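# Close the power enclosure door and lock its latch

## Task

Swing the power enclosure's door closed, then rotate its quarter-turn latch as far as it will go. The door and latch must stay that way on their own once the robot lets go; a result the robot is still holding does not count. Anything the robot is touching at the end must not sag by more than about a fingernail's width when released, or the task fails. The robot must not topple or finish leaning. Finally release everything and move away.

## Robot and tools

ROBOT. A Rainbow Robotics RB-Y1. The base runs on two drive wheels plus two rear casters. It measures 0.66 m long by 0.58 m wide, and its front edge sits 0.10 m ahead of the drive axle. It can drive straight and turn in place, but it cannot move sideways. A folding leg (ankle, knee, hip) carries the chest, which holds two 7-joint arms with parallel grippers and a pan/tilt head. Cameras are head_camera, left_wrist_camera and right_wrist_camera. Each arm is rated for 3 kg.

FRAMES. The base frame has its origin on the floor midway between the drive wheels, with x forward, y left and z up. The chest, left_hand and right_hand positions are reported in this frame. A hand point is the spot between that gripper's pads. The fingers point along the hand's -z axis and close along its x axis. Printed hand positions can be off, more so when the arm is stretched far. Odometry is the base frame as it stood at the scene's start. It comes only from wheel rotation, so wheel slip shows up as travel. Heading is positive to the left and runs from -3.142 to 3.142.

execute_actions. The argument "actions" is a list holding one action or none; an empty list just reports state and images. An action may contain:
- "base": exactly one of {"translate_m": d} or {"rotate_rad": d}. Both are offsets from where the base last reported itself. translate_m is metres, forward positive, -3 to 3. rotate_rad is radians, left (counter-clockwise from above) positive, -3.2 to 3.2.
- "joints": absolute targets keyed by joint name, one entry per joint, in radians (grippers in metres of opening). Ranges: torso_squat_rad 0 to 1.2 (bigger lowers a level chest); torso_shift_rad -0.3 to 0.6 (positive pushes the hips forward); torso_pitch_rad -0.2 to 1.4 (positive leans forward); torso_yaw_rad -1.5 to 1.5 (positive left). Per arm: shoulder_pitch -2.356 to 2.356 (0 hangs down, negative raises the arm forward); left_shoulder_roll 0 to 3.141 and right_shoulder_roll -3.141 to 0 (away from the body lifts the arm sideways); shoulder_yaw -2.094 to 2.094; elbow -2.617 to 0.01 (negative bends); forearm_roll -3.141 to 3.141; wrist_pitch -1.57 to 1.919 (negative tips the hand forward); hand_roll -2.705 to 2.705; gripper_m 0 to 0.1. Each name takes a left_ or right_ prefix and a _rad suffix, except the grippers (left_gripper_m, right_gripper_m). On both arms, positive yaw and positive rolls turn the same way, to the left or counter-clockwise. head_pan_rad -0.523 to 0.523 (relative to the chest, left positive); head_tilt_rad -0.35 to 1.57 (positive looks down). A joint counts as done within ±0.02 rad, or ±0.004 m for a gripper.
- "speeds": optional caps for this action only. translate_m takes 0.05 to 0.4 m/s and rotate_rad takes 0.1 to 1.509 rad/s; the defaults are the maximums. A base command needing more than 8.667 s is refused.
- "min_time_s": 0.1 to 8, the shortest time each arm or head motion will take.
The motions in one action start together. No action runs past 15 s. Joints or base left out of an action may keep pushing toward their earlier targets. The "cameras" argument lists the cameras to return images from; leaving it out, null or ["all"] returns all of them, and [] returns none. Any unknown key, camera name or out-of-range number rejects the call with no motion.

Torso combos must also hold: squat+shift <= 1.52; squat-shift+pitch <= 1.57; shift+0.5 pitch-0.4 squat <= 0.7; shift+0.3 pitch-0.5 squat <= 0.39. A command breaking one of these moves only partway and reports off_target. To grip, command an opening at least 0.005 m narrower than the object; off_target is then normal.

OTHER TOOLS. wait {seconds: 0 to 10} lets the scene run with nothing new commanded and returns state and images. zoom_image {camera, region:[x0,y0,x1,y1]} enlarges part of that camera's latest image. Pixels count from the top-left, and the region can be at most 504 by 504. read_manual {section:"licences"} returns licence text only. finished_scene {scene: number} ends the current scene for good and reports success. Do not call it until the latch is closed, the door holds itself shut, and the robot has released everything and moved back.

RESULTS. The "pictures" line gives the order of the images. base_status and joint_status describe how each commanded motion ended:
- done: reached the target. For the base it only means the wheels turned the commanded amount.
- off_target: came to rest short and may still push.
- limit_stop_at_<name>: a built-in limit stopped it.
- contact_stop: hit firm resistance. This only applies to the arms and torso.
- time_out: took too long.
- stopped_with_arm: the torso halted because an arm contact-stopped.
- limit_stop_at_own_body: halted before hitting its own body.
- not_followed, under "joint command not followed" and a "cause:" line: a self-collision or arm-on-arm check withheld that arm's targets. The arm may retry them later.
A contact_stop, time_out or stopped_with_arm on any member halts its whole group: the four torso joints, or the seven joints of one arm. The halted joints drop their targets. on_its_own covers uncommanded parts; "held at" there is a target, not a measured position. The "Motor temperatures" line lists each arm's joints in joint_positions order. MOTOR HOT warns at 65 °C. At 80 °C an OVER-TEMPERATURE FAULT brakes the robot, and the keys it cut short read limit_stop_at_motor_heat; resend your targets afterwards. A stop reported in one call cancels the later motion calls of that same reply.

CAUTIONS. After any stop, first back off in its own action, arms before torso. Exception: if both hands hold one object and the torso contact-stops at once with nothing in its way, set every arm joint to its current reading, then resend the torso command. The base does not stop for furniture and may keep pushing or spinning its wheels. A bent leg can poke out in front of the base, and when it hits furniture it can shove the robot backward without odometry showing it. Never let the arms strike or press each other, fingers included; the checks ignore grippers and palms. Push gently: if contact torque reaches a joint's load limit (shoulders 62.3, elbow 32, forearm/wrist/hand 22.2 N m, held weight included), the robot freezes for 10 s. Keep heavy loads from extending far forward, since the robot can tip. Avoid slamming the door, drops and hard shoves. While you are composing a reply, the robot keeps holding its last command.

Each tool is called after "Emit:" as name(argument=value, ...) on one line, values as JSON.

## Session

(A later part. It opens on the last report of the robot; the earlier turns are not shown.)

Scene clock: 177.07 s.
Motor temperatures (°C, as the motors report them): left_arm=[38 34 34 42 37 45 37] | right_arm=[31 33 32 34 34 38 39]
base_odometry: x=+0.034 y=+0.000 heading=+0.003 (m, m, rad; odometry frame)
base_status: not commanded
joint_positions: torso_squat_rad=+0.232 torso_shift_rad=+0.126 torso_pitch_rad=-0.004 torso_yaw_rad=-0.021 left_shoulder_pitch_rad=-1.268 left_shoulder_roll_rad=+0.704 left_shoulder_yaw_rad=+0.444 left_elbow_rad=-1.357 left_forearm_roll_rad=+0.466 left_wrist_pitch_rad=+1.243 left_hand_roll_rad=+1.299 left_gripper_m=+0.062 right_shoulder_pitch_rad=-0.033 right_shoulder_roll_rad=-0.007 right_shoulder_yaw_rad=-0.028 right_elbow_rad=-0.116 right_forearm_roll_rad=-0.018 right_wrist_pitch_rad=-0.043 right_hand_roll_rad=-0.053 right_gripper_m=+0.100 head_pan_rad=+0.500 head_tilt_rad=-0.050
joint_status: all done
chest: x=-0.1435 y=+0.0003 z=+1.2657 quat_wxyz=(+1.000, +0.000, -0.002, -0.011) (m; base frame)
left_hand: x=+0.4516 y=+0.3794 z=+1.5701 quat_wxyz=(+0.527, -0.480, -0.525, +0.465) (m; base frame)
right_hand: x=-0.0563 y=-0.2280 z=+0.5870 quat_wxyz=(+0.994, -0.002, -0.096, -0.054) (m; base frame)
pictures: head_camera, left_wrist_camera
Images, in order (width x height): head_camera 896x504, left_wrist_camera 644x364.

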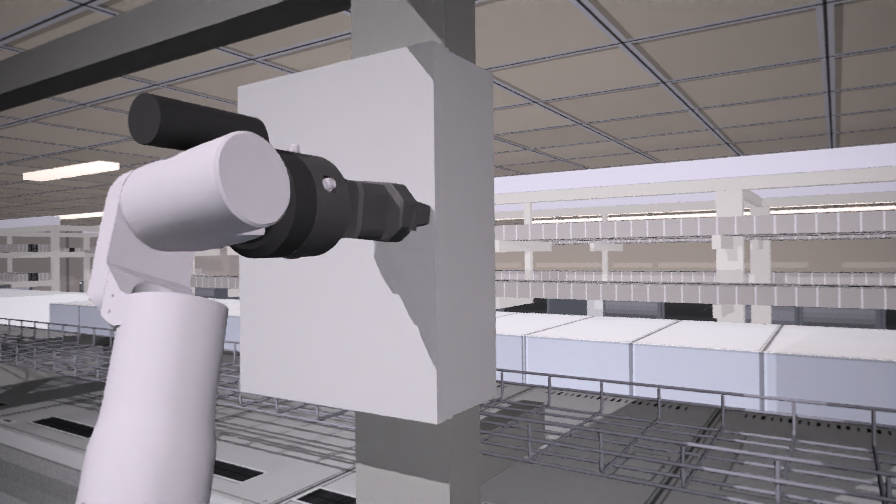

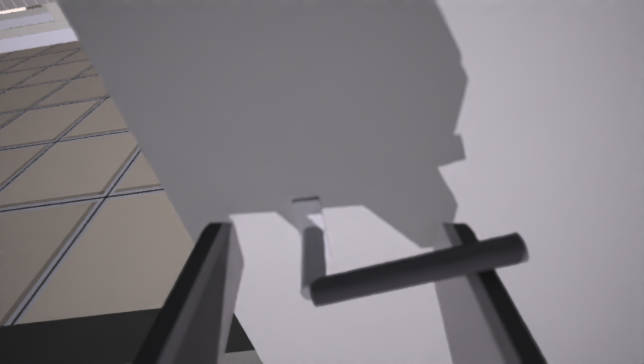

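Emit:
execute_actions(actions=[{"joints":{"left_hand_roll_rad":-1.0},"min_time_s":2.5}], cameras=["left_wrist_camera"])

Emit:
execute_actions(actions=[{"joints":{"left_hand_roll_rad":-1.3},"min_time_s":1.5}], cameras=["left_wrist_camera"])

Scene clock: 181.53 s.
Motor temperatures (°C, as the motors report them): left_arm=[38 34 34 42 37 45 37] | right_arm=[31 33 32 34 34 38 39]
base_odometry: x=+0.034 y=+0.000 heading=+0.003 (m, m, rad; odometry frame)
base_status: not commanded
joint_positions: torso_squat_rad=+0.232 torso_shift_rad=+0.126 torso_pitch_rad=-0.004 torso_yaw_rad=-0.022 left_shoulder_pitch_rad=-1.269 left_shoulder_roll_rad=+0.703 left_shoulder_yaw_rad=+0.445 left_elbow_rad=-1.357 left_forearm_roll_rad=+0.467 left_wrist_pitch_rad=+1.243 left_hand_roll_rad=-0.999 left_gripper_m=+0.063 right_shoulder_pitch_rad=-0.033 right_shoulder_roll_rad=-0.007 right_shoulder_yaw_rad=-0.028 right_elbow_rad=-0.116 right_forearm_roll_rad=-0.018 right_wrist_pitch_rad=-0.043 right_hand_roll_rad=-0.053 right_gripper_m=+0.100 head_pan_rad=+0.500 head_tilt_rad=-0.050
joint_status: all done
chest: x=-0.1433 y=+0.0003 z=+1.2657 quat_wxyz=(+1.000, +0.000, -0.002, -0.011) (m; base frame)
left_hand: x=+0.4522 y=+0.3785 z=+1.5697 quat_wxyz=(+0.640, +0.281, -0.654, -0.291) (m; base frame)
right_hand: x=-0.0564 y=-0.2280 z=+0.5870 quat_wxyz=(+0.994, -0.002, -0.096, -0.054) (m; base frame)
pictures: left_wrist_camera
Images, in order (width x height): left_wrist_camera 644x364.

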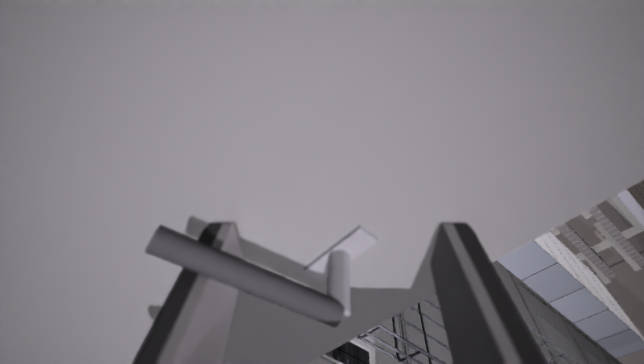

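Scene clock: 183.10 s.
Motor temperatures (°C, as the motors report them): left_arm=[38 34 34 42 37 45 37] | right_arm=[31 33 32 34 34 38 39]
base_odometry: x=+0.034 y=+0.000 heading=+0.003 (m, m, rad; odometry frame)
base_status: not commanded
joint_positions: torso_squat_rad=+0.232 torso_shift_rad=+0.126 torso_pitch_rad=-0.004 torso_yaw_rad=-0.022 left_shoulder_pitch_rad=-1.267 left_shoulder_roll_rad=+0.702 left_shoulder_yaw_rad=+0.448 left_elbow_rad=-1.359 left_forearm_roll_rad=+0.470 left_wrist_pitch_rad=+1.247 left_hand_roll_rad=-1.256 left_gripper_m=+0.063 right_shoulder_pitch_rad=-0.033 right_shoulder_roll_rad=-0.007 right_shoulder_yaw_rad=-0.028 right_elbow_rad=-0.116 right_forearm_roll_rad=-0.018 right_wrist_pitch_rad=-0.043 right_hand_roll_rad=-0.053 right_gripper_m=+0.100 head_pan_rad=+0.500 head_tilt_rad=-0.050
joint_status: left_hand_roll_rad contact_stop (moved -0.257 of -0.301)
on_its_own: left_hand_roll_rad is held at -1.257, not at your -1.300, since a contact_stop
chest: x=-0.1434 y=+0.0004 z=+1.2657 quat_wxyz=(+1.000, +0.000, -0.002, -0.011) (m; base frame)
left_hand: x=+0.4516 y=+0.3785 z=+1.5687 quat_wxyz=(+0.598, +0.360, -0.613, -0.371) (m; base frame)
right_hand: x=-0.0565 y=-0.2281 z=+0.5870 quat_wxyz=(+0.994, -0.002, -0.096, -0.054) (m; base frame)
pictures: left_wrist_camera
Images, in order (width x height): left_wrist_camera 644x364.

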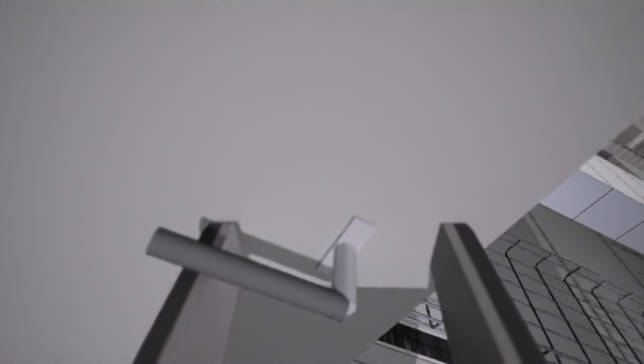

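Emit:
execute_actions(actions=[{"joints":{"left_hand_roll_rad":-0.167,"left_shoulder_pitch_rad":-1.264,"left_shoulder_roll_rad":0.7,"left_shoulder_yaw_rad":0.442,"left_elbow_rad":-1.354,"left_forearm_roll_rad":0.466,"left_wrist_pitch_rad":1.243,"right_shoulder_pitch_rad":-0.3,"right_elbow_rad":-2.2}}], cameras=["left_wrist_camera"])

Emit:
execute_actions(actions=[{"base":{"translate_m":0.012},"speeds":{"translate_m":0.05}}], cameras=["head_camera","left_wrist_camera"])

Emit:
execute_actions(actions=[{"joints":{"left_hand_roll_rad":1.25},"min_time_s":3}], cameras=["head_camera","left_wrist_camera"])

Scene clock: 186.37 s.
Motor temperatures (°C, as the motors report them): left_arm=[38 34 34 42 38 45 37] | right_arm=[31 33 32 34 34 38 39]
base_odometry: x=+0.034 y=+0.000 heading=+0.003 (m, m, rad; odometry frame)
base_status: not commanded
joint_positions: torso_squat_rad=+0.232 torso_shift_rad=+0.126 torso_pitch_rad=-0.004 torso_yaw_rad=-0.022 left_shoulder_pitch_rad=-1.265 left_shoulder_roll_rad=+0.702 left_shoulder_yaw_rad=+0.448 left_elbow_rad=-1.362 left_forearm_roll_rad=+0.469 left_wrist_pitch_rad=+1.247 left_hand_roll_rad=-1.176 left_gripper_m=+0.062 right_shoulder_pitch_rad=-0.190 right_shoulder_roll_rad=-0.007 right_shoulder_yaw_rad=-0.028 right_elbow_rad=-1.312 right_forearm_roll_rad=-0.018 right_wrist_pitch_rad=-0.042 right_hand_roll_rad=-0.053 right_gripper_m=+0.100 head_pan_rad=+0.500 head_tilt_rad=-0.050
joint_status: left_wrist_pitch_rad contact_stop (moved +0.000 of -0.004); left_hand_roll_rad contact_stop_at_left_wrist_pitch_rad (moved +0.080 of +1.089); right_shoulder_pitch_rad contact_stop (moved -0.157 of -0.267); right_elbow_rad contact_stop (moved -1.196 of -2.084); the others done
on_its_own: left_hand_roll_rad is held at -1.176, not at your -0.167, since a contact_stop; right_shoulder_pitch_rad is held at -0.190, not at your -0.300, since a contact_stop; right_elbow_rad is held at -1.312, not at your -2.200, since a contact_stop
chest: x=-0.1434 y=+0.0001 z=+1.2657 quat_wxyz=(+1.000, +0.000, -0.002, -0.011) (m; base frame)
left_hand: x=+0.4513 y=+0.3787 z=+1.5688 quat_wxyz=(+0.612, +0.336, -0.626, -0.346) (m; base frame)
right_hand: x=+0.4152 y=-0.2144 z=+1.0213 quat_wxyz=(+0.719, +0.027, -0.694, -0.018) (m; base frame)
pictures: left_wrist_camera
Images, in order (width x height): left_wrist_camera 644x364.

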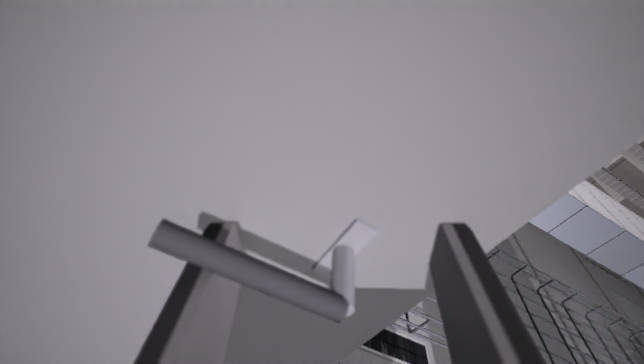

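not run: a stop came earlier in this reply.

not run: a stop came earlier in this reply.

Emit:
execute_actions(actions=[{"base":{"translate_m":-0.008},"joints":{"right_elbow_rad":-1.2}}], cameras=["right_wrist_camera"])

Emit:
execute_actions(actions=[{"joints":{"left_hand_roll_rad":0.6,"left_shoulder_pitch_rad":-1.264,"left_shoulder_roll_rad":0.7,"left_shoulder_yaw_rad":0.442,"left_elbow_rad":-1.354,"left_forearm_roll_rad":0.466,"left_wrist_pitch_rad":1.243}}], cameras=["left_wrist_camera"])

Emit:
execute_actions(actions=[{"base":{"translate_m":0.02},"speeds":{"translate_m":0.05}}], cameras=["head_camera","left_wrist_camera"])

Emit:
execute_actions(actions=[{"joints":{"left_hand_roll_rad":1.25},"min_time_s":2}], cameras=["head_camera","left_wrist_camera"])

Scene clock: 188.33 s.
Motor temperatures (°C, as the motors report them): left_arm=[38 34 34 42 37 45 37] | right_arm=[32 33 32 34 34 38 39]
base_odometry: x=+0.026 y=+0.000 heading=+0.001 (m, m, rad; odometry frame)
base_status: done
joint_positions: torso_squat_rad=+0.232 torso_shift_rad=+0.128 torso_pitch_rad=-0.001 torso_yaw_rad=-0.022 left_shoulder_pitch_rad=-1.264 left_shoulder_roll_rad=+0.701 left_shoulder_yaw_rad=+0.448 left_elbow_rad=-1.359 left_forearm_roll_rad=+0.468 left_wrist_pitch_rad=+1.247 left_hand_roll_rad=-1.176 left_gripper_m=+0.062 right_shoulder_pitch_rad=-0.190 right_shoulder_roll_rad=-0.007 right_shoulder_yaw_rad=-0.028 right_elbow_rad=-1.200 right_forearm_roll_rad=-0.018 right_wrist_pitch_rad=-0.042 right_hand_roll_rad=-0.053 right_gripper_m=+0.100 head_pan_rad=+0.500 head_tilt_rad=-0.050
joint_status: all done
on_its_own: left_hand_roll_rad is held at -1.176, not at your -0.167, since a contact_stop; right_shoulder_pitch_rad is held at -0.190, not at your -0.300, since a contact_stop
chest: x=-0.1416 y=+0.0001 z=+1.2657 quat_wxyz=(+1.000, +0.000, +0.000, -0.011) (m; base frame)
left_hand: x=+0.4551 y=+0.3782 z=+1.5659 quat_wxyz=(+0.614, +0.335, -0.625, -0.347) (m; base frame)
right_hand: x=+0.4066 y=-0.2152 z=+0.9662 quat_wxyz=(+0.758, +0.025, -0.652, -0.020) (m; base frame)
pictures: right_wrist_camera
Images, in order (width x height): right_wrist_camera 644x364.

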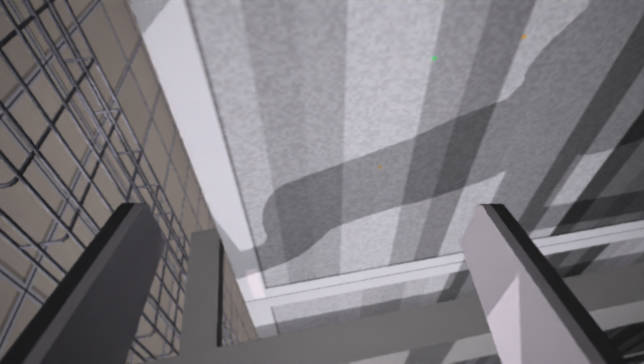

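Scene clock: 190.10 s.
Motor temperatures (°C, as the motors report them): left_arm=[38 34 34 42 37 44 37] | right_arm=[32 33 32 35 34 38 39]
base_odometry: x=+0.026 y=+0.000 heading=+0.002 (m, m, rad; odometry frame)
base_status: not commanded
joint_positions: torso_squat_rad=+0.232 torso_shift_rad=+0.127 torso_pitch_rad=-0.001 torso_yaw_rad=-0.022 left_shoulder_pitch_rad=-1.263 left_shoulder_roll_rad=+0.702 left_shoulder_yaw_rad=+0.443 left_elbow_rad=-1.354 left_forearm_roll_rad=+0.465 left_wrist_pitch_rad=+1.244 left_hand_roll_rad=+0.600 left_gripper_m=+0.062 right_shoulder_pitch_rad=-0.190 right_shoulder_roll_rad=-0.007 right_shoulder_yaw_rad=-0.028 right_elbow_rad=-1.200 right_forearm_roll_rad=-0.018 right_wrist_pitch_rad=-0.042 right_hand_roll_rad=-0.053 right_gripper_m=+0.100 head_pan_rad=+0.500 head_tilt_rad=-0.050
joint_status: all done
on_its_own: right_shoulder_pitch_rad is held at -0.190, not at your -0.300, since a contact_stop
chest: x=-0.1418 y=+0.0005 z=+1.2657 quat_wxyz=(+1.000, +0.000, -0.001, -0.011) (m; base frame)
left_hand: x=+0.4564 y=+0.3793 z=+1.5635 quat_wxyz=(+0.658, -0.271, -0.653, +0.258) (m; base frame)
right_hand: x=+0.4066 y=-0.2148 z=+0.9665 quat_wxyz=(+0.758, +0.025, -0.652, -0.019) (m; base frame)
pictures: left_wrist_camera
Images, in order (width x height): left_wrist_camera 644x364.

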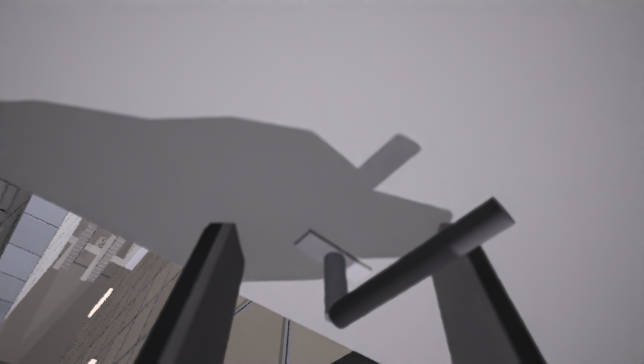

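Scene clock: 200.47 s.
Motor temperatures (°C, as the motors report them): left_arm=[38 34 34 41 38 49 37] | right_arm=[32 33 32 35 34 38 39]
TORQUE FAULT: left_wrist_pitch_rad reached its load limit. The robot stopped for 10 seconds, dropped its targets and accepts commands again. The stop added 9.2 s to the call and to motion_time.
base_odometry: x=+0.041 y=+0.000 heading=+0.003 (m, m, rad; odometry frame)
base_status: done
joint_positions: torso_squat_rad=+0.232 torso_shift_rad=+0.125 torso_pitch_rad=-0.005 torso_yaw_rad=-0.021 left_shoulder_pitch_rad=-1.261 left_shoulder_roll_rad=+0.702 left_shoulder_yaw_rad=+0.443 left_elbow_rad=-1.358 left_forearm_roll_rad=+0.468 left_wrist_pitch_rad=+1.251 left_hand_roll_rad=+0.599 left_gripper_m=+0.064 right_shoulder_pitch_rad=-0.190 right_shoulder_roll_rad=-0.007 right_shoulder_yaw_rad=-0.028 right_elbow_rad=-1.200 right_forearm_roll_rad=-0.018 right_wrist_pitch_rad=-0.042 right_hand_roll_rad=-0.053 right_gripper_m=+0.100 head_pan_rad=+0.500 head_tilt_rad=-0.050
joint_status: not commanded
on_its_own: right_shoulder_pitch_rad is held at -0.190, not at your -0.300, since a contact_stop
chest: x=-0.1443 y=+0.0000 z=+1.2658 quat_wxyz=(+1.000, +0.000, -0.002, -0.011) (m; base frame)
left_hand: x=+0.4518 y=+0.3782 z=+1.5652 quat_wxyz=(+0.659, -0.271, -0.653, +0.257) (m; base frame)
right_hand: x=+0.4053 y=-0.2149 z=+0.9686 quat_wxyz=(+0.756, +0.025, -0.654, -0.019) (m; base frame)
pictures: head_camera, left_wrist_camera
Images, in order (width x height): head_camera 896x504, left_wrist_camera 644x364.

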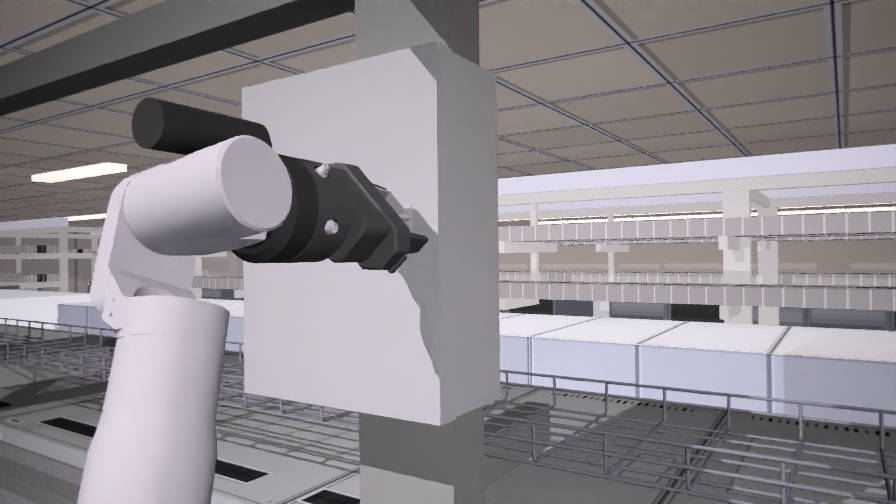

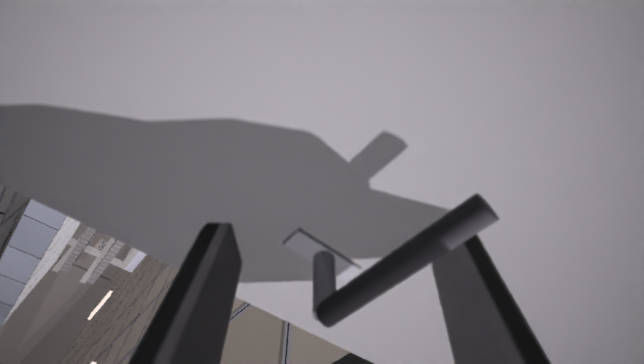

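not run: a stop came earlier in this reply.

Emit:
execute_actions(actions=[{"joints":{"left_hand_roll_rad":1.0},"min_time_s":2}], cameras=["left_wrist_camera"])

Emit:
execute_actions(actions=[{"joints":{"left_hand_roll_rad":1.3},"min_time_s":2}], cameras=["left_wrist_camera"])

Scene clock: 204.60 s.
Motor temperatures (°C, as the motors report them): left_arm=[38 34 34 41 38 50 37] | right_arm=[32 33 32 35 34 38 39]
base_odometry: x=+0.041 y=+0.000 heading=+0.003 (m, m, rad; odometry frame)
base_status: not commanded
joint_positions: torso_squat_rad=+0.232 torso_shift_rad=+0.126 torso_pitch_rad=-0.004 torso_yaw_rad=-0.021 left_shoulder_pitch_rad=-1.263 left_shoulder_roll_rad=+0.705 left_shoulder_yaw_rad=+0.444 left_elbow_rad=-1.359 left_forearm_roll_rad=+0.467 left_wrist_pitch_rad=+1.248 left_hand_roll_rad=+0.999 left_gripper_m=+0.062 right_shoulder_pitch_rad=-0.190 right_shoulder_roll_rad=-0.007 right_shoulder_yaw_rad=-0.028 right_elbow_rad=-1.200 right_forearm_roll_rad=-0.018 right_wrist_pitch_rad=-0.042 right_hand_roll_rad=-0.053 right_gripper_m=+0.100 head_pan_rad=+0.500 head_tilt_rad=-0.050
joint_status: all done
on_its_own: right_shoulder_pitch_rad is held at -0.190, not at your -0.300, since a contact_stop
chest: x=-0.1439 y=+0.0004 z=+1.2658 quat_wxyz=(+1.000, +0.000, -0.002, -0.011) (m; base frame)
left_hand: x=+0.4512 y=+0.3804 z=+1.5670 quat_wxyz=(+0.593, -0.395, -0.589, +0.382) (m; base frame)
right_hand: x=+0.4056 y=-0.2146 z=+0.9684 quat_wxyz=(+0.756, +0.025, -0.653, -0.019) (m; base frame)
pictures: left_wrist_camera
Images, in order (width x height): left_wrist_camera 644x364.

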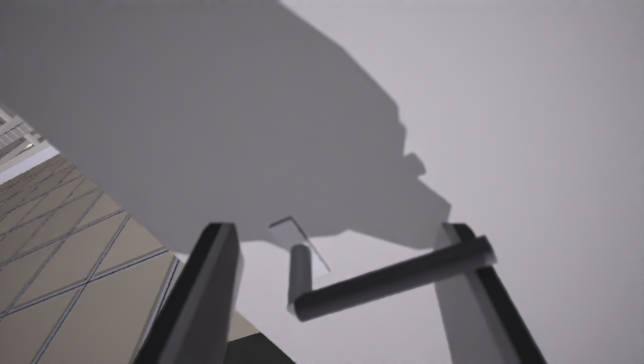

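Scene clock: 206.90 s.
Motor temperatures (°C, as the motors report them): left_arm=[38 34 34 42 38 50 38] | right_arm=[32 33 32 35 34 38 39]
base_odometry: x=+0.041 y=+0.000 heading=+0.003 (m, m, rad; odometry frame)
base_status: not commanded
joint_positions: torso_squat_rad=+0.232 torso_shift_rad=+0.126 torso_pitch_rad=-0.004 torso_yaw_rad=-0.021 left_shoulder_pitch_rad=-1.267 left_shoulder_roll_rad=+0.707 left_shoulder_yaw_rad=+0.445 left_elbow_rad=-1.360 left_forearm_roll_rad=+0.466 left_wrist_pitch_rad=+1.246 left_hand_roll_rad=+1.299 left_gripper_m=+0.063 right_shoulder_pitch_rad=-0.190 right_shoulder_roll_rad=-0.007 right_shoulder_yaw_rad=-0.028 right_elbow_rad=-1.200 right_forearm_roll_rad=-0.018 right_wrist_pitch_rad=-0.042 right_hand_roll_rad=-0.053 right_gripper_m=+0.100 head_pan_rad=+0.500 head_tilt_rad=-0.050
joint_status: all done
on_its_own: right_shoulder_pitch_rad is held at -0.190, not at your -0.300, since a contact_stop
chest: x=-0.1435 y=+0.0003 z=+1.2657 quat_wxyz=(+1.000, +0.000, -0.002, -0.011) (m; base frame)
left_hand: x=+0.4504 y=+0.3806 z=+1.5705 quat_wxyz=(+0.527, -0.480, -0.526, +0.465) (m; base frame)
right_hand: x=+0.4058 y=-0.2147 z=+0.9681 quat_wxyz=(+0.757, +0.025, -0.653, -0.019) (m; base frame)
pictures: left_wrist_camera
Images, in order (width x height): left_wrist_camera 644x364.

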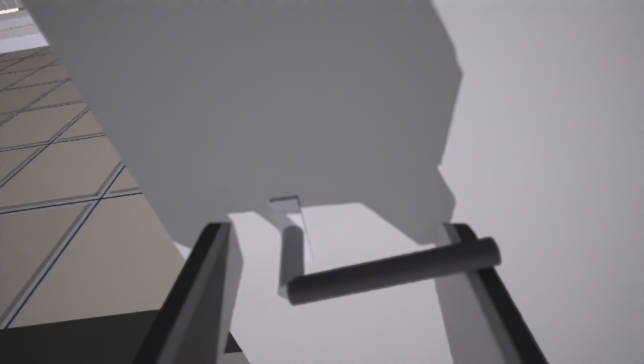

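Emit:
execute_actions(actions=[{"joints":{"left_hand_roll_rad":1.0}}], cameras=[])

Emit:
execute_actions(actions=[{"joints":{"left_elbow_rad":-1.335,"left_wrist_pitch_rad":1.225,"left_hand_roll_rad":1.3},"min_time_s":3}], cameras=["head_camera","left_wrist_camera"])

Scene clock: 209.80 s.
Motor temperatures (°C, as the motors report them): left_arm=[38 34 34 42 38 49 38] | right_arm=[32 33 32 35 34 38 39]
base_odometry: x=+0.041 y=+0.000 heading=+0.003 (m, m, rad; odometry frame)
base_status: not commanded
joint_positions: torso_squat_rad=+0.232 torso_shift_rad=+0.126 torso_pitch_rad=-0.004 torso_yaw_rad=-0.022 left_shoulder_pitch_rad=-1.267 left_shoulder_roll_rad=+0.705 left_shoulder_yaw_rad=+0.445 left_elbow_rad=-1.361 left_forearm_roll_rad=+0.468 left_wrist_pitch_rad=+1.246 left_hand_roll_rad=+1.000 left_gripper_m=+0.062 right_shoulder_pitch_rad=-0.190 right_shoulder_roll_rad=-0.007 right_shoulder_yaw_rad=-0.028 right_elbow_rad=-1.200 right_forearm_roll_rad=-0.018 right_wrist_pitch_rad=-0.042 right_hand_roll_rad=-0.053 right_gripper_m=+0.100 head_pan_rad=+0.500 head_tilt_rad=-0.050
joint_status: all done
on_its_own: right_shoulder_pitch_rad is held at -0.190, not at your -0.300, since a contact_stop
chest: x=-0.1436 y=+0.0000 z=+1.2657 quat_wxyz=(+1.000, +0.000, -0.002, -0.011) (m; base frame)
left_hand: x=+0.4505 y=+0.3792 z=+1.5708 quat_wxyz=(+0.590, -0.397, -0.591, +0.381) (m; base frame)
right_hand: x=+0.4058 y=-0.2150 z=+0.9680 quat_wxyz=(+0.757, +0.025, -0.653, -0.019) (m; base frame)
pictures: none
No camera images: the call's "cameras" was empty. Leave "cameras" out to get every camera's image.

Scene clock: 210.40 s.
Motor temperatures (°C, as the motors report them): left_arm=[38 34 34 42 38 49 38] | right_arm=[32 33 32 35 34 38 39]
base_odometry: x=+0.041 y=+0.000 heading=+0.003 (m, m, rad; odometry frame)
base_status: not commanded
joint_positions: torso_squat_rad=+0.232 torso_shift_rad=+0.127 torso_pitch_rad=-0.003 torso_yaw_rad=-0.022 left_shoulder_pitch_rad=-1.271 left_shoulder_roll_rad=+0.709 left_shoulder_yaw_rad=+0.448 left_elbow_rad=-1.365 left_forearm_roll_rad=+0.468 left_wrist_pitch_rad=+1.246 left_hand_roll_rad=+1.001 left_gripper_m=+0.062 right_shoulder_pitch_rad=-0.190 right_shoulder_roll_rad=-0.007 right_shoulder_yaw_rad=-0.028 right_elbow_rad=-1.200 right_forearm_roll_rad=-0.018 right_wrist_pitch_rad=-0.042 right_hand_roll_rad=-0.053 right_gripper_m=+0.100 head_pan_rad=+0.500 head_tilt_rad=-0.050
joint_status: left_elbow_rad contact_stop (moved -0.004 of +0.026); left_wrist_pitch_rad contact_stop_at_left_elbow_rad (moved +0.000 of -0.021); left_hand_roll_rad contact_stop_at_left_elbow_rad (moved +0.001 of +0.300)
on_its_own: left_elbow_rad is held at -1.363, not at your -1.335, since a contact_stop; left_hand_roll_rad is held at +1.001, not at your +1.300, since a contact_stop; right_shoulder_pitch_rad is held at -0.190, not at your -0.300, since a contact_stop
chest: x=-0.1429 y=+0.0002 z=+1.2657 quat_wxyz=(+1.000, +0.000, -0.001, -0.011) (m; base frame)
left_hand: x=+0.4490 y=+0.3802 z=+1.5748 quat_wxyz=(+0.587, -0.399, -0.594, +0.379) (m; base frame)
right_hand: x=+0.4060 y=-0.2150 z=+0.9674 quat_wxyz=(+0.757, +0.025, -0.653, -0.019) (m; base frame)
pictures: head_camera, left_wrist_camera
Images, in order (width x height): head_camera 896x504, left_wrist_camera 644x364.

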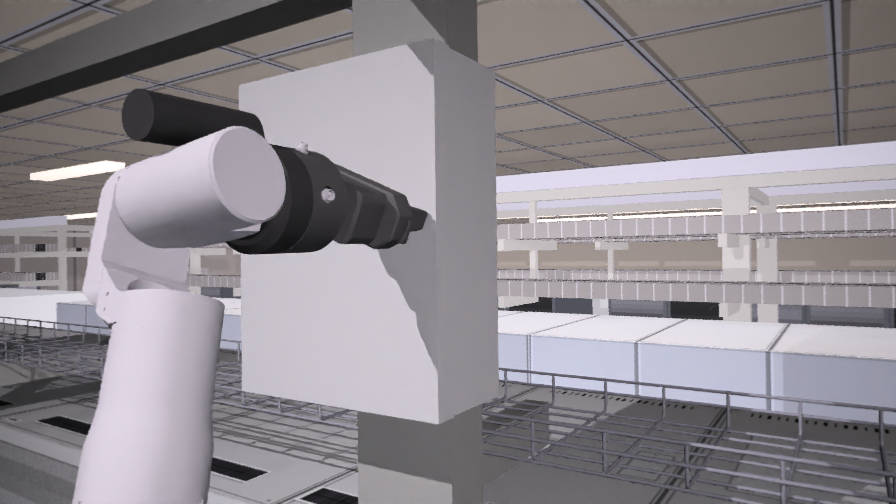

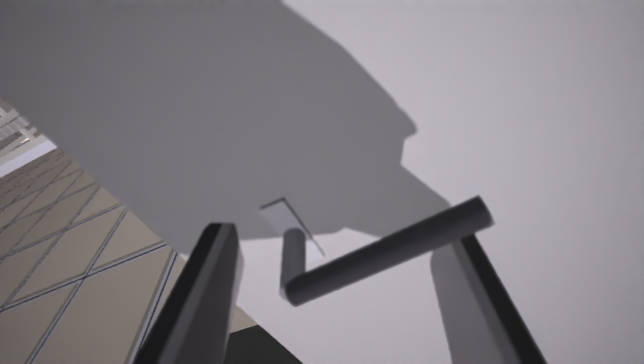

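Emit:
execute_actions(actions=[{"base":{"translate_m":-0.012}}], cameras=[])

Emit:
execute_actions(actions=[{"joints":{"left_hand_roll_rad":-1.22,"left_shoulder_pitch_rad":-1.264,"left_shoulder_roll_rad":0.7,"left_shoulder_yaw_rad":0.442,"left_elbow_rad":-1.354,"left_forearm_roll_rad":0.466,"left_wrist_pitch_rad":1.243,"torso_yaw_rad":-0.035,"torso_shift_rad":0.12},"min_time_s":2.5}], cameras=["left_wrist_camera"])

Emit:
execute_actions(actions=[{"joints":{"left_hand_roll_rad":-0.167,"torso_yaw_rad":-0.01}}], cameras=[])

Emit:
execute_actions(actions=[{"joints":{"left_gripper_m":0}}], cameras=["left_wrist_camera"])

Emit:
execute_actions(actions=[{"joints":{"torso_shift_rad":0.02,"torso_yaw_rad":0.01}}], cameras=["head_camera","left_wrist_camera"])

Scene clock: 213.73 s.
Motor temperatures (°C, as the motors report them): left_arm=[38 34 34 42 38 48 38] | right_arm=[32 33 32 35 34 38 39]
base_odometry: x=+0.029 y=+0.000 heading=+0.001 (m, m, rad; odometry frame)
base_status: done
joint_positions: torso_squat_rad=+0.232 torso_shift_rad=+0.128 torso_pitch_rad=+0.000 torso_yaw_rad=-0.022 left_shoulder_pitch_rad=-1.270 left_shoulder_roll_rad=+0.707 left_shoulder_yaw_rad=+0.447 left_elbow_rad=-1.363 left_forearm_roll_rad=+0.468 left_wrist_pitch_rad=+1.245 left_hand_roll_rad=+1.001 left_gripper_m=+0.062 right_shoulder_pitch_rad=-0.190 right_shoulder_roll_rad=-0.007 right_shoulder_yaw_rad=-0.028 right_elbow_rad=-1.200 right_forearm_roll_rad=-0.018 right_wrist_pitch_rad=-0.042 right_hand_roll_rad=-0.053 right_gripper_m=+0.100 head_pan_rad=+0.500 head_tilt_rad=-0.050
joint_status: not commanded
on_its_own: left_elbow_rad is held at -1.363, not at your -1.335, since a contact_stop; left_hand_roll_rad is held at +1.001, not at your +1.300, since a contact_stop; right_shoulder_pitch_rad is held at -0.190, not at your -0.300, since a contact_stop
chest: x=-0.1410 y=+0.0001 z=+1.2657 quat_wxyz=(+1.000, +0.000, +0.000, -0.011) (m; base frame)
left_hand: x=+0.4531 y=+0.3795 z=+1.5713 quat_wxyz=(+0.589, -0.398, -0.591, +0.380) (m; base frame)
right_hand: x=+0.4069 y=-0.2153 z=+0.9657 quat_wxyz=(+0.758, +0.025, -0.652, -0.020) (m; base frame)
pictures: none
No camera images: the call's "cameras" was empty. Leave "cameras" out to get every camera's image.

Scene clock: 216.53 s.
Motor temperatures (°C, as the motors report them): left_arm=[38 34 34 42 38 47 38] | right_arm=[32 33 32 35 34 38 39]
base_odometry: x=+0.029 y=+0.000 heading=+0.001 (m, m, rad; odometry frame)
base_status: not commanded
joint_positions: torso_squat_rad=+0.232 torso_shift_rad=+0.120 torso_pitch_rad=+0.000 torso_yaw_rad=-0.035 left_shoulder_pitch_rad=-1.264 left_shoulder_roll_rad=+0.700 left_shoulder_yaw_rad=+0.442 left_elbow_rad=-1.354 left_forearm_roll_rad=+0.466 left_wrist_pitch_rad=+1.243 left_hand_roll_rad=-1.220 left_gripper_m=+0.062 right_shoulder_pitch_rad=-0.190 right_shoulder_roll_rad=-0.007 right_shoulder_yaw_rad=-0.028 right_elbow_rad=-1.200 right_forearm_roll_rad=-0.018 right_wrist_pitch_rad=-0.042 right_hand_roll_rad=-0.053 right_gripper_m=+0.100 head_pan_rad=+0.500 head_tilt_rad=-0.050
joint_status: all done
on_its_own: right_shoulder_pitch_rad is held at -0.190, not at your -0.300, since a contact_stop
chest: x=-0.1464 y=+0.0001 z=+1.2663 quat_wxyz=(+1.000, +0.000, +0.000, -0.017) (m; base frame)
left_hand: x=+0.4572 y=+0.3696 z=+1.5641 quat_wxyz=(+0.605, +0.345, -0.617, -0.366) (m; base frame)
right_hand: x=+0.3987 y=-0.2222 z=+0.9664 quat_wxyz=(+0.758, +0.020, -0.652, -0.024) (m; base frame)
pictures: left_wrist_camera
Images, in order (width x height): left_wrist_camera 644x364.

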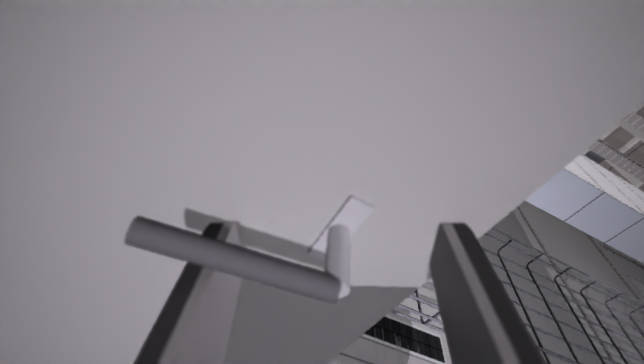

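Scene clock: 217.83 s.
Motor temperatures (°C, as the motors report them): left_arm=[38 34 34 42 38 47 38] | right_arm=[32 33 32 35 34 38 39]
base_odometry: x=+0.029 y=+0.000 heading=+0.001 (m, m, rad; odometry frame)
base_status: not commanded
joint_positions: torso_squat_rad=+0.232 torso_shift_rad=+0.120 torso_pitch_rad=+0.000 torso_yaw_rad=-0.010 left_shoulder_pitch_rad=-1.264 left_shoulder_roll_rad=+0.700 left_shoulder_yaw_rad=+0.442 left_elbow_rad=-1.354 left_forearm_roll_rad=+0.466 left_wrist_pitch_rad=+1.243 left_hand_roll_rad=-0.167 left_gripper_m=+0.062 right_shoulder_pitch_rad=-0.190 right_shoulder_roll_rad=-0.007 right_shoulder_yaw_rad=-0.028 right_elbow_rad=-1.200 right_forearm_roll_rad=-0.018 right_wrist_pitch_rad=-0.042 right_hand_roll_rad=-0.053 right_gripper_m=+0.100 head_pan_rad=+0.500 head_tilt_rad=-0.050
joint_status: all done
on_its_own: right_shoulder_pitch_rad is held at -0.190, not at your -0.300, since a contact_stop
chest: x=-0.1464 y=+0.0002 z=+1.2663 quat_wxyz=(+1.000, +0.000, +0.000, -0.005) (m; base frame)
left_hand: x=+0.4478 y=+0.3846 z=+1.5640 quat_wxyz=(+0.707, -0.003, -0.707, -0.004) (m; base frame)
right_hand: x=+0.4041 y=-0.2085 z=+0.9665 quat_wxyz=(+0.758, +0.029, -0.651, -0.015) (m; base frame)
pictures: none
No camera images: the call's "cameras" was empty. Leave "cameras" out to get every camera's image.

Scene clock: 219.00 s.
Motor temperatures (°C, as the motors report them): left_arm=[38 34 34 42 38 47 37] | right_arm=[32 33 32 35 34 38 39]
base_odometry: x=+0.029 y=+0.000 heading=+0.001 (m, m, rad; odometry frame)
base_status: not commanded
joint_positions: torso_squat_rad=+0.232 torso_shift_rad=+0.120 torso_pitch_rad=+0.000 torso_yaw_rad=-0.010 left_shoulder_pitch_rad=-1.266 left_shoulder_roll_rad=+0.701 left_shoulder_yaw_rad=+0.443 left_elbow_rad=-1.355 left_forearm_roll_rad=+0.466 left_wrist_pitch_rad=+1.242 left_hand_roll_rad=-0.167 left_gripper_m=+0.008 right_shoulder_pitch_rad=-0.190 right_shoulder_roll_rad=-0.007 right_shoulder_yaw_rad=-0.028 right_elbow_rad=-1.200 right_forearm_roll_rad=-0.018 right_wrist_pitch_rad=-0.042 right_hand_roll_rad=-0.053 right_gripper_m=+0.100 head_pan_rad=+0.500 head_tilt_rad=-0.050
joint_status: left_gripper_m off_target (ended at +0.008, target +0.000)
on_its_own: right_shoulder_pitch_rad is held at -0.190, not at your -0.300, since a contact_stop
chest: x=-0.1467 y=+0.0001 z=+1.2663 quat_wxyz=(+1.000, +0.000, +0.000, -0.005) (m; base frame)
left_hand: x=+0.4469 y=+0.3847 z=+1.5658 quat_wxyz=(+0.706, -0.003, -0.709, -0.004) (m; base frame)
right_hand: x=+0.4040 y=-0.2085 z=+0.9666 quat_wxyz=(+0.758, +0.029, -0.652, -0.015) (m; base frame)
pictures: left_wrist_camera
Images, in order (width x height): left_wrist_camera 644x364.

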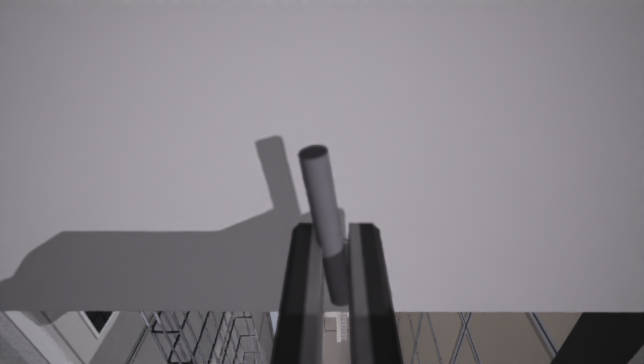

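Scene clock: 220.47 s.
Motor temperatures (°C, as the motors report them): left_arm=[38 34 34 42 38 46 37] | right_arm=[32 33 32 35 34 38 39]
base_odometry: x=+0.029 y=+0.000 heading=+0.002 (m, m, rad; odometry frame)
base_status: not commanded
joint_positions: torso_squat_rad=+0.231 torso_shift_rad=+0.021 torso_pitch_rad=+0.001 torso_yaw_rad=+0.011 left_shoulder_pitch_rad=-1.263 left_shoulder_roll_rad=+0.706 left_shoulder_yaw_rad=+0.446 left_elbow_rad=-1.352 left_forearm_roll_rad=+0.462 left_wrist_pitch_rad=+1.241 left_hand_roll_rad=-0.167 left_gripper_m=+0.008 right_shoulder_pitch_rad=-0.190 right_shoulder_roll_rad=-0.007 right_shoulder_yaw_rad=-0.028 right_elbow_rad=-1.200 right_forearm_roll_rad=-0.018 right_wrist_pitch_rad=-0.042 right_hand_roll_rad=-0.053 right_gripper_m=+0.100 head_pan_rad=+0.500 head_tilt_rad=-0.050
joint_status: all done
on_its_own: right_shoulder_pitch_rad is held at -0.190, not at your -0.300, since a contact_stop
chest: x=-0.2134 y=+0.0017 z=+1.2711 quat_wxyz=(+1.000, -0.001, +0.001, +0.005) (m; base frame)
left_hand: x=+0.3718 y=+0.4045 z=+1.5679 quat_wxyz=(+0.707, +0.007, -0.707, +0.009) (m; base frame)
right_hand: x=+0.3410 y=-0.1962 z=+0.9710 quat_wxyz=(+0.759, +0.034, -0.651, -0.006) (m; base frame)
pictures: head_camera, left_wrist_camera
Images, in order (width x height): head_camera 896x504, left_wrist_camera 644x364.

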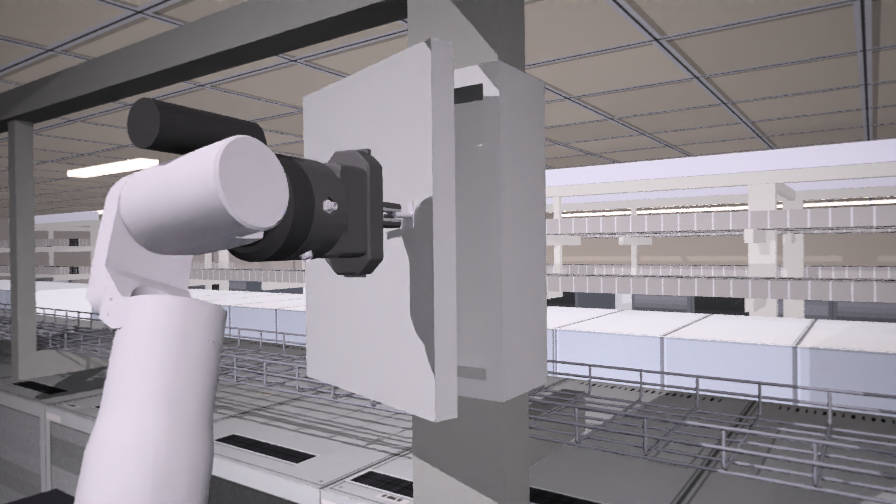

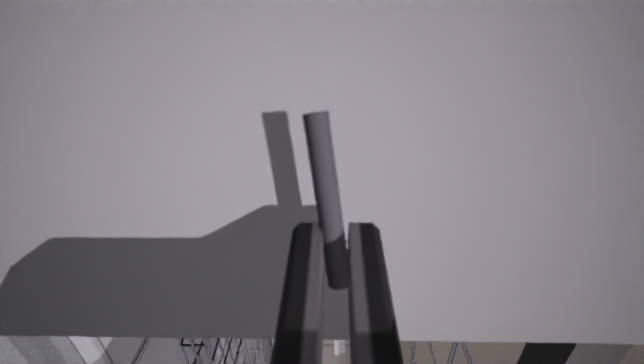

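Emit:
execute_actions(actions=[{"joints":{"left_gripper_m":0.062,"torso_yaw_rad":0.03,"torso_shift_rad":0.045}}], cameras=["left_wrist_camera"])

Emit:
execute_actions(actions=[{"joints":{"left_hand_roll_rad":1.3},"min_time_s":2.5}], cameras=["head_camera","left_wrist_camera"])

Scene clock: 224.23 s.
Motor temperatures (°C, as the motors report them): left_arm=[38 34 34 42 40 46 37] | right_arm=[32 33 32 36 34 38 39]
base_odometry: x=+0.029 y=+0.000 heading=+0.001 (m, m, rad; odometry frame)
base_status: not commanded
joint_positions: torso_squat_rad=+0.232 torso_shift_rad=+0.045 torso_pitch_rad=+0.000 torso_yaw_rad=+0.030 left_shoulder_pitch_rad=-1.264 left_shoulder_roll_rad=+0.700 left_shoulder_yaw_rad=+0.442 left_elbow_rad=-1.354 left_forearm_roll_rad=+0.466 left_wrist_pitch_rad=+1.243 left_hand_roll_rad=-0.167 left_gripper_m=+0.062 right_shoulder_pitch_rad=-0.190 right_shoulder_roll_rad=-0.007 right_shoulder_yaw_rad=-0.028 right_elbow_rad=-1.200 right_forearm_roll_rad=-0.018 right_wrist_pitch_rad=-0.042 right_hand_roll_rad=-0.053 right_gripper_m=+0.100 head_pan_rad=+0.500 head_tilt_rad=-0.050
joint_status: all done
on_its_own: right_shoulder_pitch_rad is held at -0.190, not at your -0.300, since a contact_stop
chest: x=-0.1973 y=+0.0002 z=+1.2705 quat_wxyz=(+1.000, +0.000, +0.000, +0.015) (m; base frame)
left_hand: x=+0.3814 y=+0.4083 z=+1.5677 quat_wxyz=(+0.707, +0.011, -0.707, +0.010) (m; base frame)
right_hand: x=+0.3611 y=-0.1863 z=+0.9706 quat_wxyz=(+0.758, +0.042, -0.651, +0.000) (m; base frame)
pictures: left_wrist_camera
Images, in order (width x height): left_wrist_camera 644x364.

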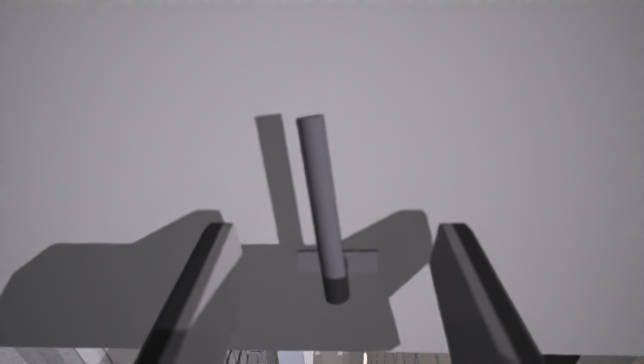

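Scene clock: 227.03 s.
Motor temperatures (°C, as the motors report them): left_arm=[38 34 34 42 40 46 37] | right_arm=[32 33 32 36 34 38 39]
base_odometry: x=+0.029 y=+0.000 heading=+0.001 (m, m, rad; odometry frame)
base_status: not commanded
joint_positions: torso_squat_rad=+0.232 torso_shift_rad=+0.045 torso_pitch_rad=+0.000 torso_yaw_rad=+0.030 left_shoulder_pitch_rad=-1.264 left_shoulder_roll_rad=+0.700 left_shoulder_yaw_rad=+0.442 left_elbow_rad=-1.354 left_forearm_roll_rad=+0.466 left_wrist_pitch_rad=+1.243 left_hand_roll_rad=+1.300 left_gripper_m=+0.062 right_shoulder_pitch_rad=-0.190 right_shoulder_roll_rad=-0.007 right_shoulder_yaw_rad=-0.028 right_elbow_rad=-1.200 right_forearm_roll_rad=-0.018 right_wrist_pitch_rad=-0.042 right_hand_roll_rad=-0.053 right_gripper_m=+0.100 head_pan_rad=+0.500 head_tilt_rad=-0.050
joint_status: all done
on_its_own: right_shoulder_pitch_rad is held at -0.190, not at your -0.300, since a contact_stop
chest: x=-0.1973 y=+0.0002 z=+1.2705 quat_wxyz=(+1.000, +0.000, +0.000, +0.015) (m; base frame)
left_hand: x=+0.3814 y=+0.4083 z=+1.5677 quat_wxyz=(+0.518, -0.465, -0.532, +0.481) (m; base frame)
right_hand: x=+0.3612 y=-0.1863 z=+0.9706 quat_wxyz=(+0.758, +0.042, -0.651, +0.000) (m; base frame)
pictures: head_camera, left_wrist_camera
Images, in order (width x height): head_camera 896x504, left_wrist_camera 644x364.

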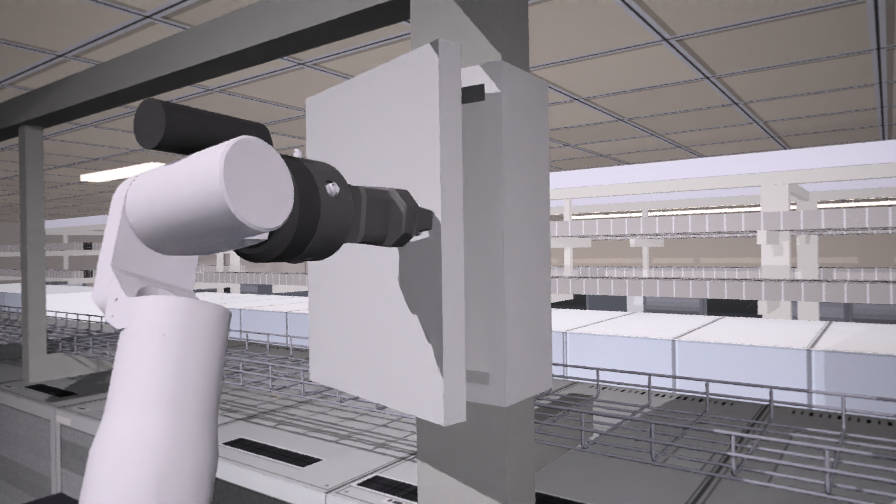

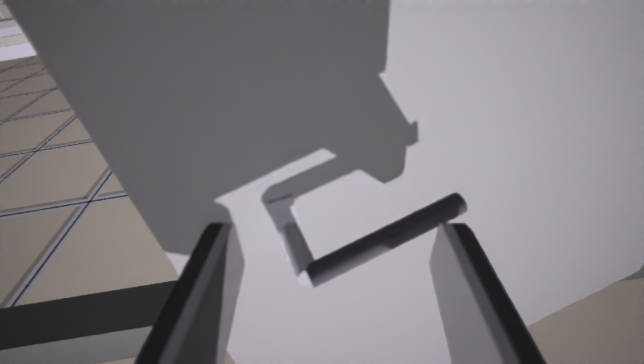

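Emit:
execute_actions(actions=[{"joints":{"left_hand_roll_rad":-0.167,"torso_yaw_rad":0.0,"torso_shift_rad":0.06},"min_time_s":1.2}], cameras=["left_wrist_camera"])

Emit:
execute_actions(actions=[{"joints":{"left_hand_roll_rad":-1.3},"min_time_s":2}], cameras=["left_wrist_camera"])

Emit:
execute_actions(actions=[{"joints":{"left_hand_roll_rad":-0.167,"torso_yaw_rad":-0.02,"torso_shift_rad":0.1},"min_time_s":1.2}], cameras=["head_camera","left_wrist_camera"])

Scene clock: 231.60 s.
Motor temperatures (°C, as the motors report them): left_arm=[38 34 34 42 39 45 37] | right_arm=[32 33 32 36 34 38 39]
base_odometry: x=+0.029 y=+0.000 heading=+0.001 (m, m, rad; odometry frame)
base_status: not commanded
joint_positions: torso_squat_rad=+0.232 torso_shift_rad=+0.060 torso_pitch_rad=+0.000 torso_yaw_rad=+0.000 left_shoulder_pitch_rad=-1.264 left_shoulder_roll_rad=+0.700 left_shoulder_yaw_rad=+0.442 left_elbow_rad=-1.354 left_forearm_roll_rad=+0.466 left_wrist_pitch_rad=+1.243 left_hand_roll_rad=-0.167 left_gripper_m=+0.062 right_shoulder_pitch_rad=-0.190 right_shoulder_roll_rad=-0.007 right_shoulder_yaw_rad=-0.028 right_elbow_rad=-1.200 right_forearm_roll_rad=-0.018 right_wrist_pitch_rad=-0.042 right_hand_roll_rad=-0.053 right_gripper_m=+0.100 head_pan_rad=+0.500 head_tilt_rad=-0.050
joint_status: all done
on_its_own: right_shoulder_pitch_rad is held at -0.190, not at your -0.300, since a contact_stop
chest: x=-0.1870 y=+0.0002 z=+1.2700 quat_wxyz=(+1.000, +0.000, +0.000, +0.000) (m; base frame)
left_hand: x=+0.4036 y=+0.3907 z=+1.5671 quat_wxyz=(+0.707, +0.000, -0.707, +0.000) (m; base frame)
right_hand: x=+0.3656 y=-0.2030 z=+0.9700 quat_wxyz=(+0.758, +0.032, -0.651, -0.011) (m; base frame)
pictures: left_wrist_camera
Images, in order (width x height): left_wrist_camera 644x364.

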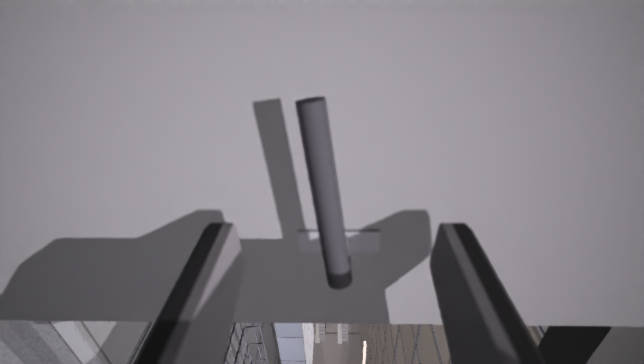

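Scene clock: 233.90 s.
Motor temperatures (°C, as the motors report them): left_arm=[38 34 34 42 39 45 37] | right_arm=[32 33 32 36 34 38 39]
base_odometry: x=+0.029 y=+0.000 heading=+0.001 (m, m, rad; odometry frame)
base_status: not commanded
joint_positions: torso_squat_rad=+0.232 torso_shift_rad=+0.060 torso_pitch_rad=+0.000 torso_yaw_rad=+0.000 left_shoulder_pitch_rad=-1.262 left_shoulder_roll_rad=+0.699 left_shoulder_yaw_rad=+0.442 left_elbow_rad=-1.353 left_forearm_roll_rad=+0.466 left_wrist_pitch_rad=+1.244 left_hand_roll_rad=-1.300 left_gripper_m=+0.062 right_shoulder_pitch_rad=-0.190 right_shoulder_roll_rad=-0.007 right_shoulder_yaw_rad=-0.028 right_elbow_rad=-1.200 right_forearm_roll_rad=-0.018 right_wrist_pitch_rad=-0.042 right_hand_roll_rad=-0.053 right_gripper_m=+0.100 head_pan_rad=+0.500 head_tilt_rad=-0.050
joint_status: all done
on_its_own: right_shoulder_pitch_rad is held at -0.190, not at your -0.300, since a contact_stop
chest: x=-0.1870 y=+0.0002 z=+1.2700 quat_wxyz=(+1.000, +0.000, +0.000, +0.000) (m; base frame)
left_hand: x=+0.4043 y=+0.3902 z=+1.5656 quat_wxyz=(+0.598, +0.379, -0.595, -0.381) (m; base frame)
right_hand: x=+0.3656 y=-0.2030 z=+0.9700 quat_wxyz=(+0.758, +0.032, -0.651, -0.011) (m; base frame)
pictures: left_wrist_camera
Images, in order (width x height): left_wrist_camera 644x364.

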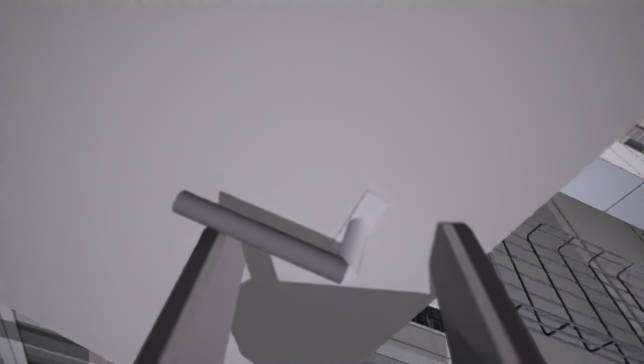

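Scene clock: 235.40 s.
Motor temperatures (°C, as the motors report them): left_arm=[38 34 34 42 39 44 37] | right_arm=[32 33 32 36 34 38 39]
base_odometry: x=+0.029 y=+0.000 heading=+0.001 (m, m, rad; odometry frame)
base_status: not commanded
joint_positions: torso_squat_rad=+0.232 torso_shift_rad=+0.100 torso_pitch_rad=+0.000 torso_yaw_rad=-0.020 left_shoulder_pitch_rad=-1.263 left_shoulder_roll_rad=+0.700 left_shoulder_yaw_rad=+0.442 left_elbow_rad=-1.354 left_forearm_roll_rad=+0.466 left_wrist_pitch_rad=+1.243 left_hand_roll_rad=-0.167 left_gripper_m=+0.062 right_shoulder_pitch_rad=-0.190 right_shoulder_roll_rad=-0.007 right_shoulder_yaw_rad=-0.028 right_elbow_rad=-1.200 right_forearm_roll_rad=-0.018 right_wrist_pitch_rad=-0.042 right_hand_roll_rad=-0.053 right_gripper_m=+0.100 head_pan_rad=+0.500 head_tilt_rad=-0.050
joint_status: all done
on_its_own: right_shoulder_pitch_rad is held at -0.190, not at your -0.300, since a contact_stop
chest: x=-0.1599 y=+0.0002 z=+1.2678 quat_wxyz=(+1.000, +0.000, +0.000, -0.010) (m; base frame)
left_hand: x=+0.4385 y=+0.3785 z=+1.5647 quat_wxyz=(+0.708, -0.007, -0.707, -0.008) (m; base frame)
right_hand: x=+0.3885 y=-0.2140 z=+0.9679 quat_wxyz=(+0.758, +0.025, -0.652, -0.019) (m; base frame)
pictures: head_camera, left_wrist_camera
Images, in order (width x height): head_camera 896x504, left_wrist_camera 644x364.

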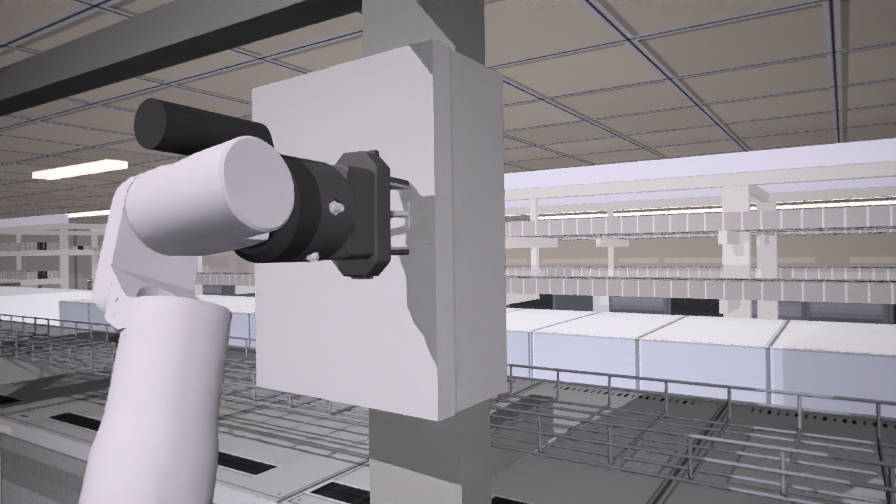

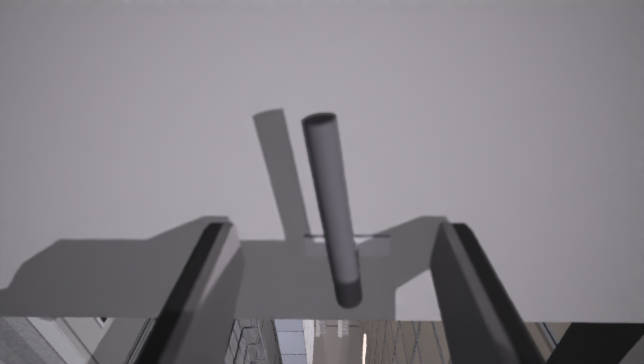

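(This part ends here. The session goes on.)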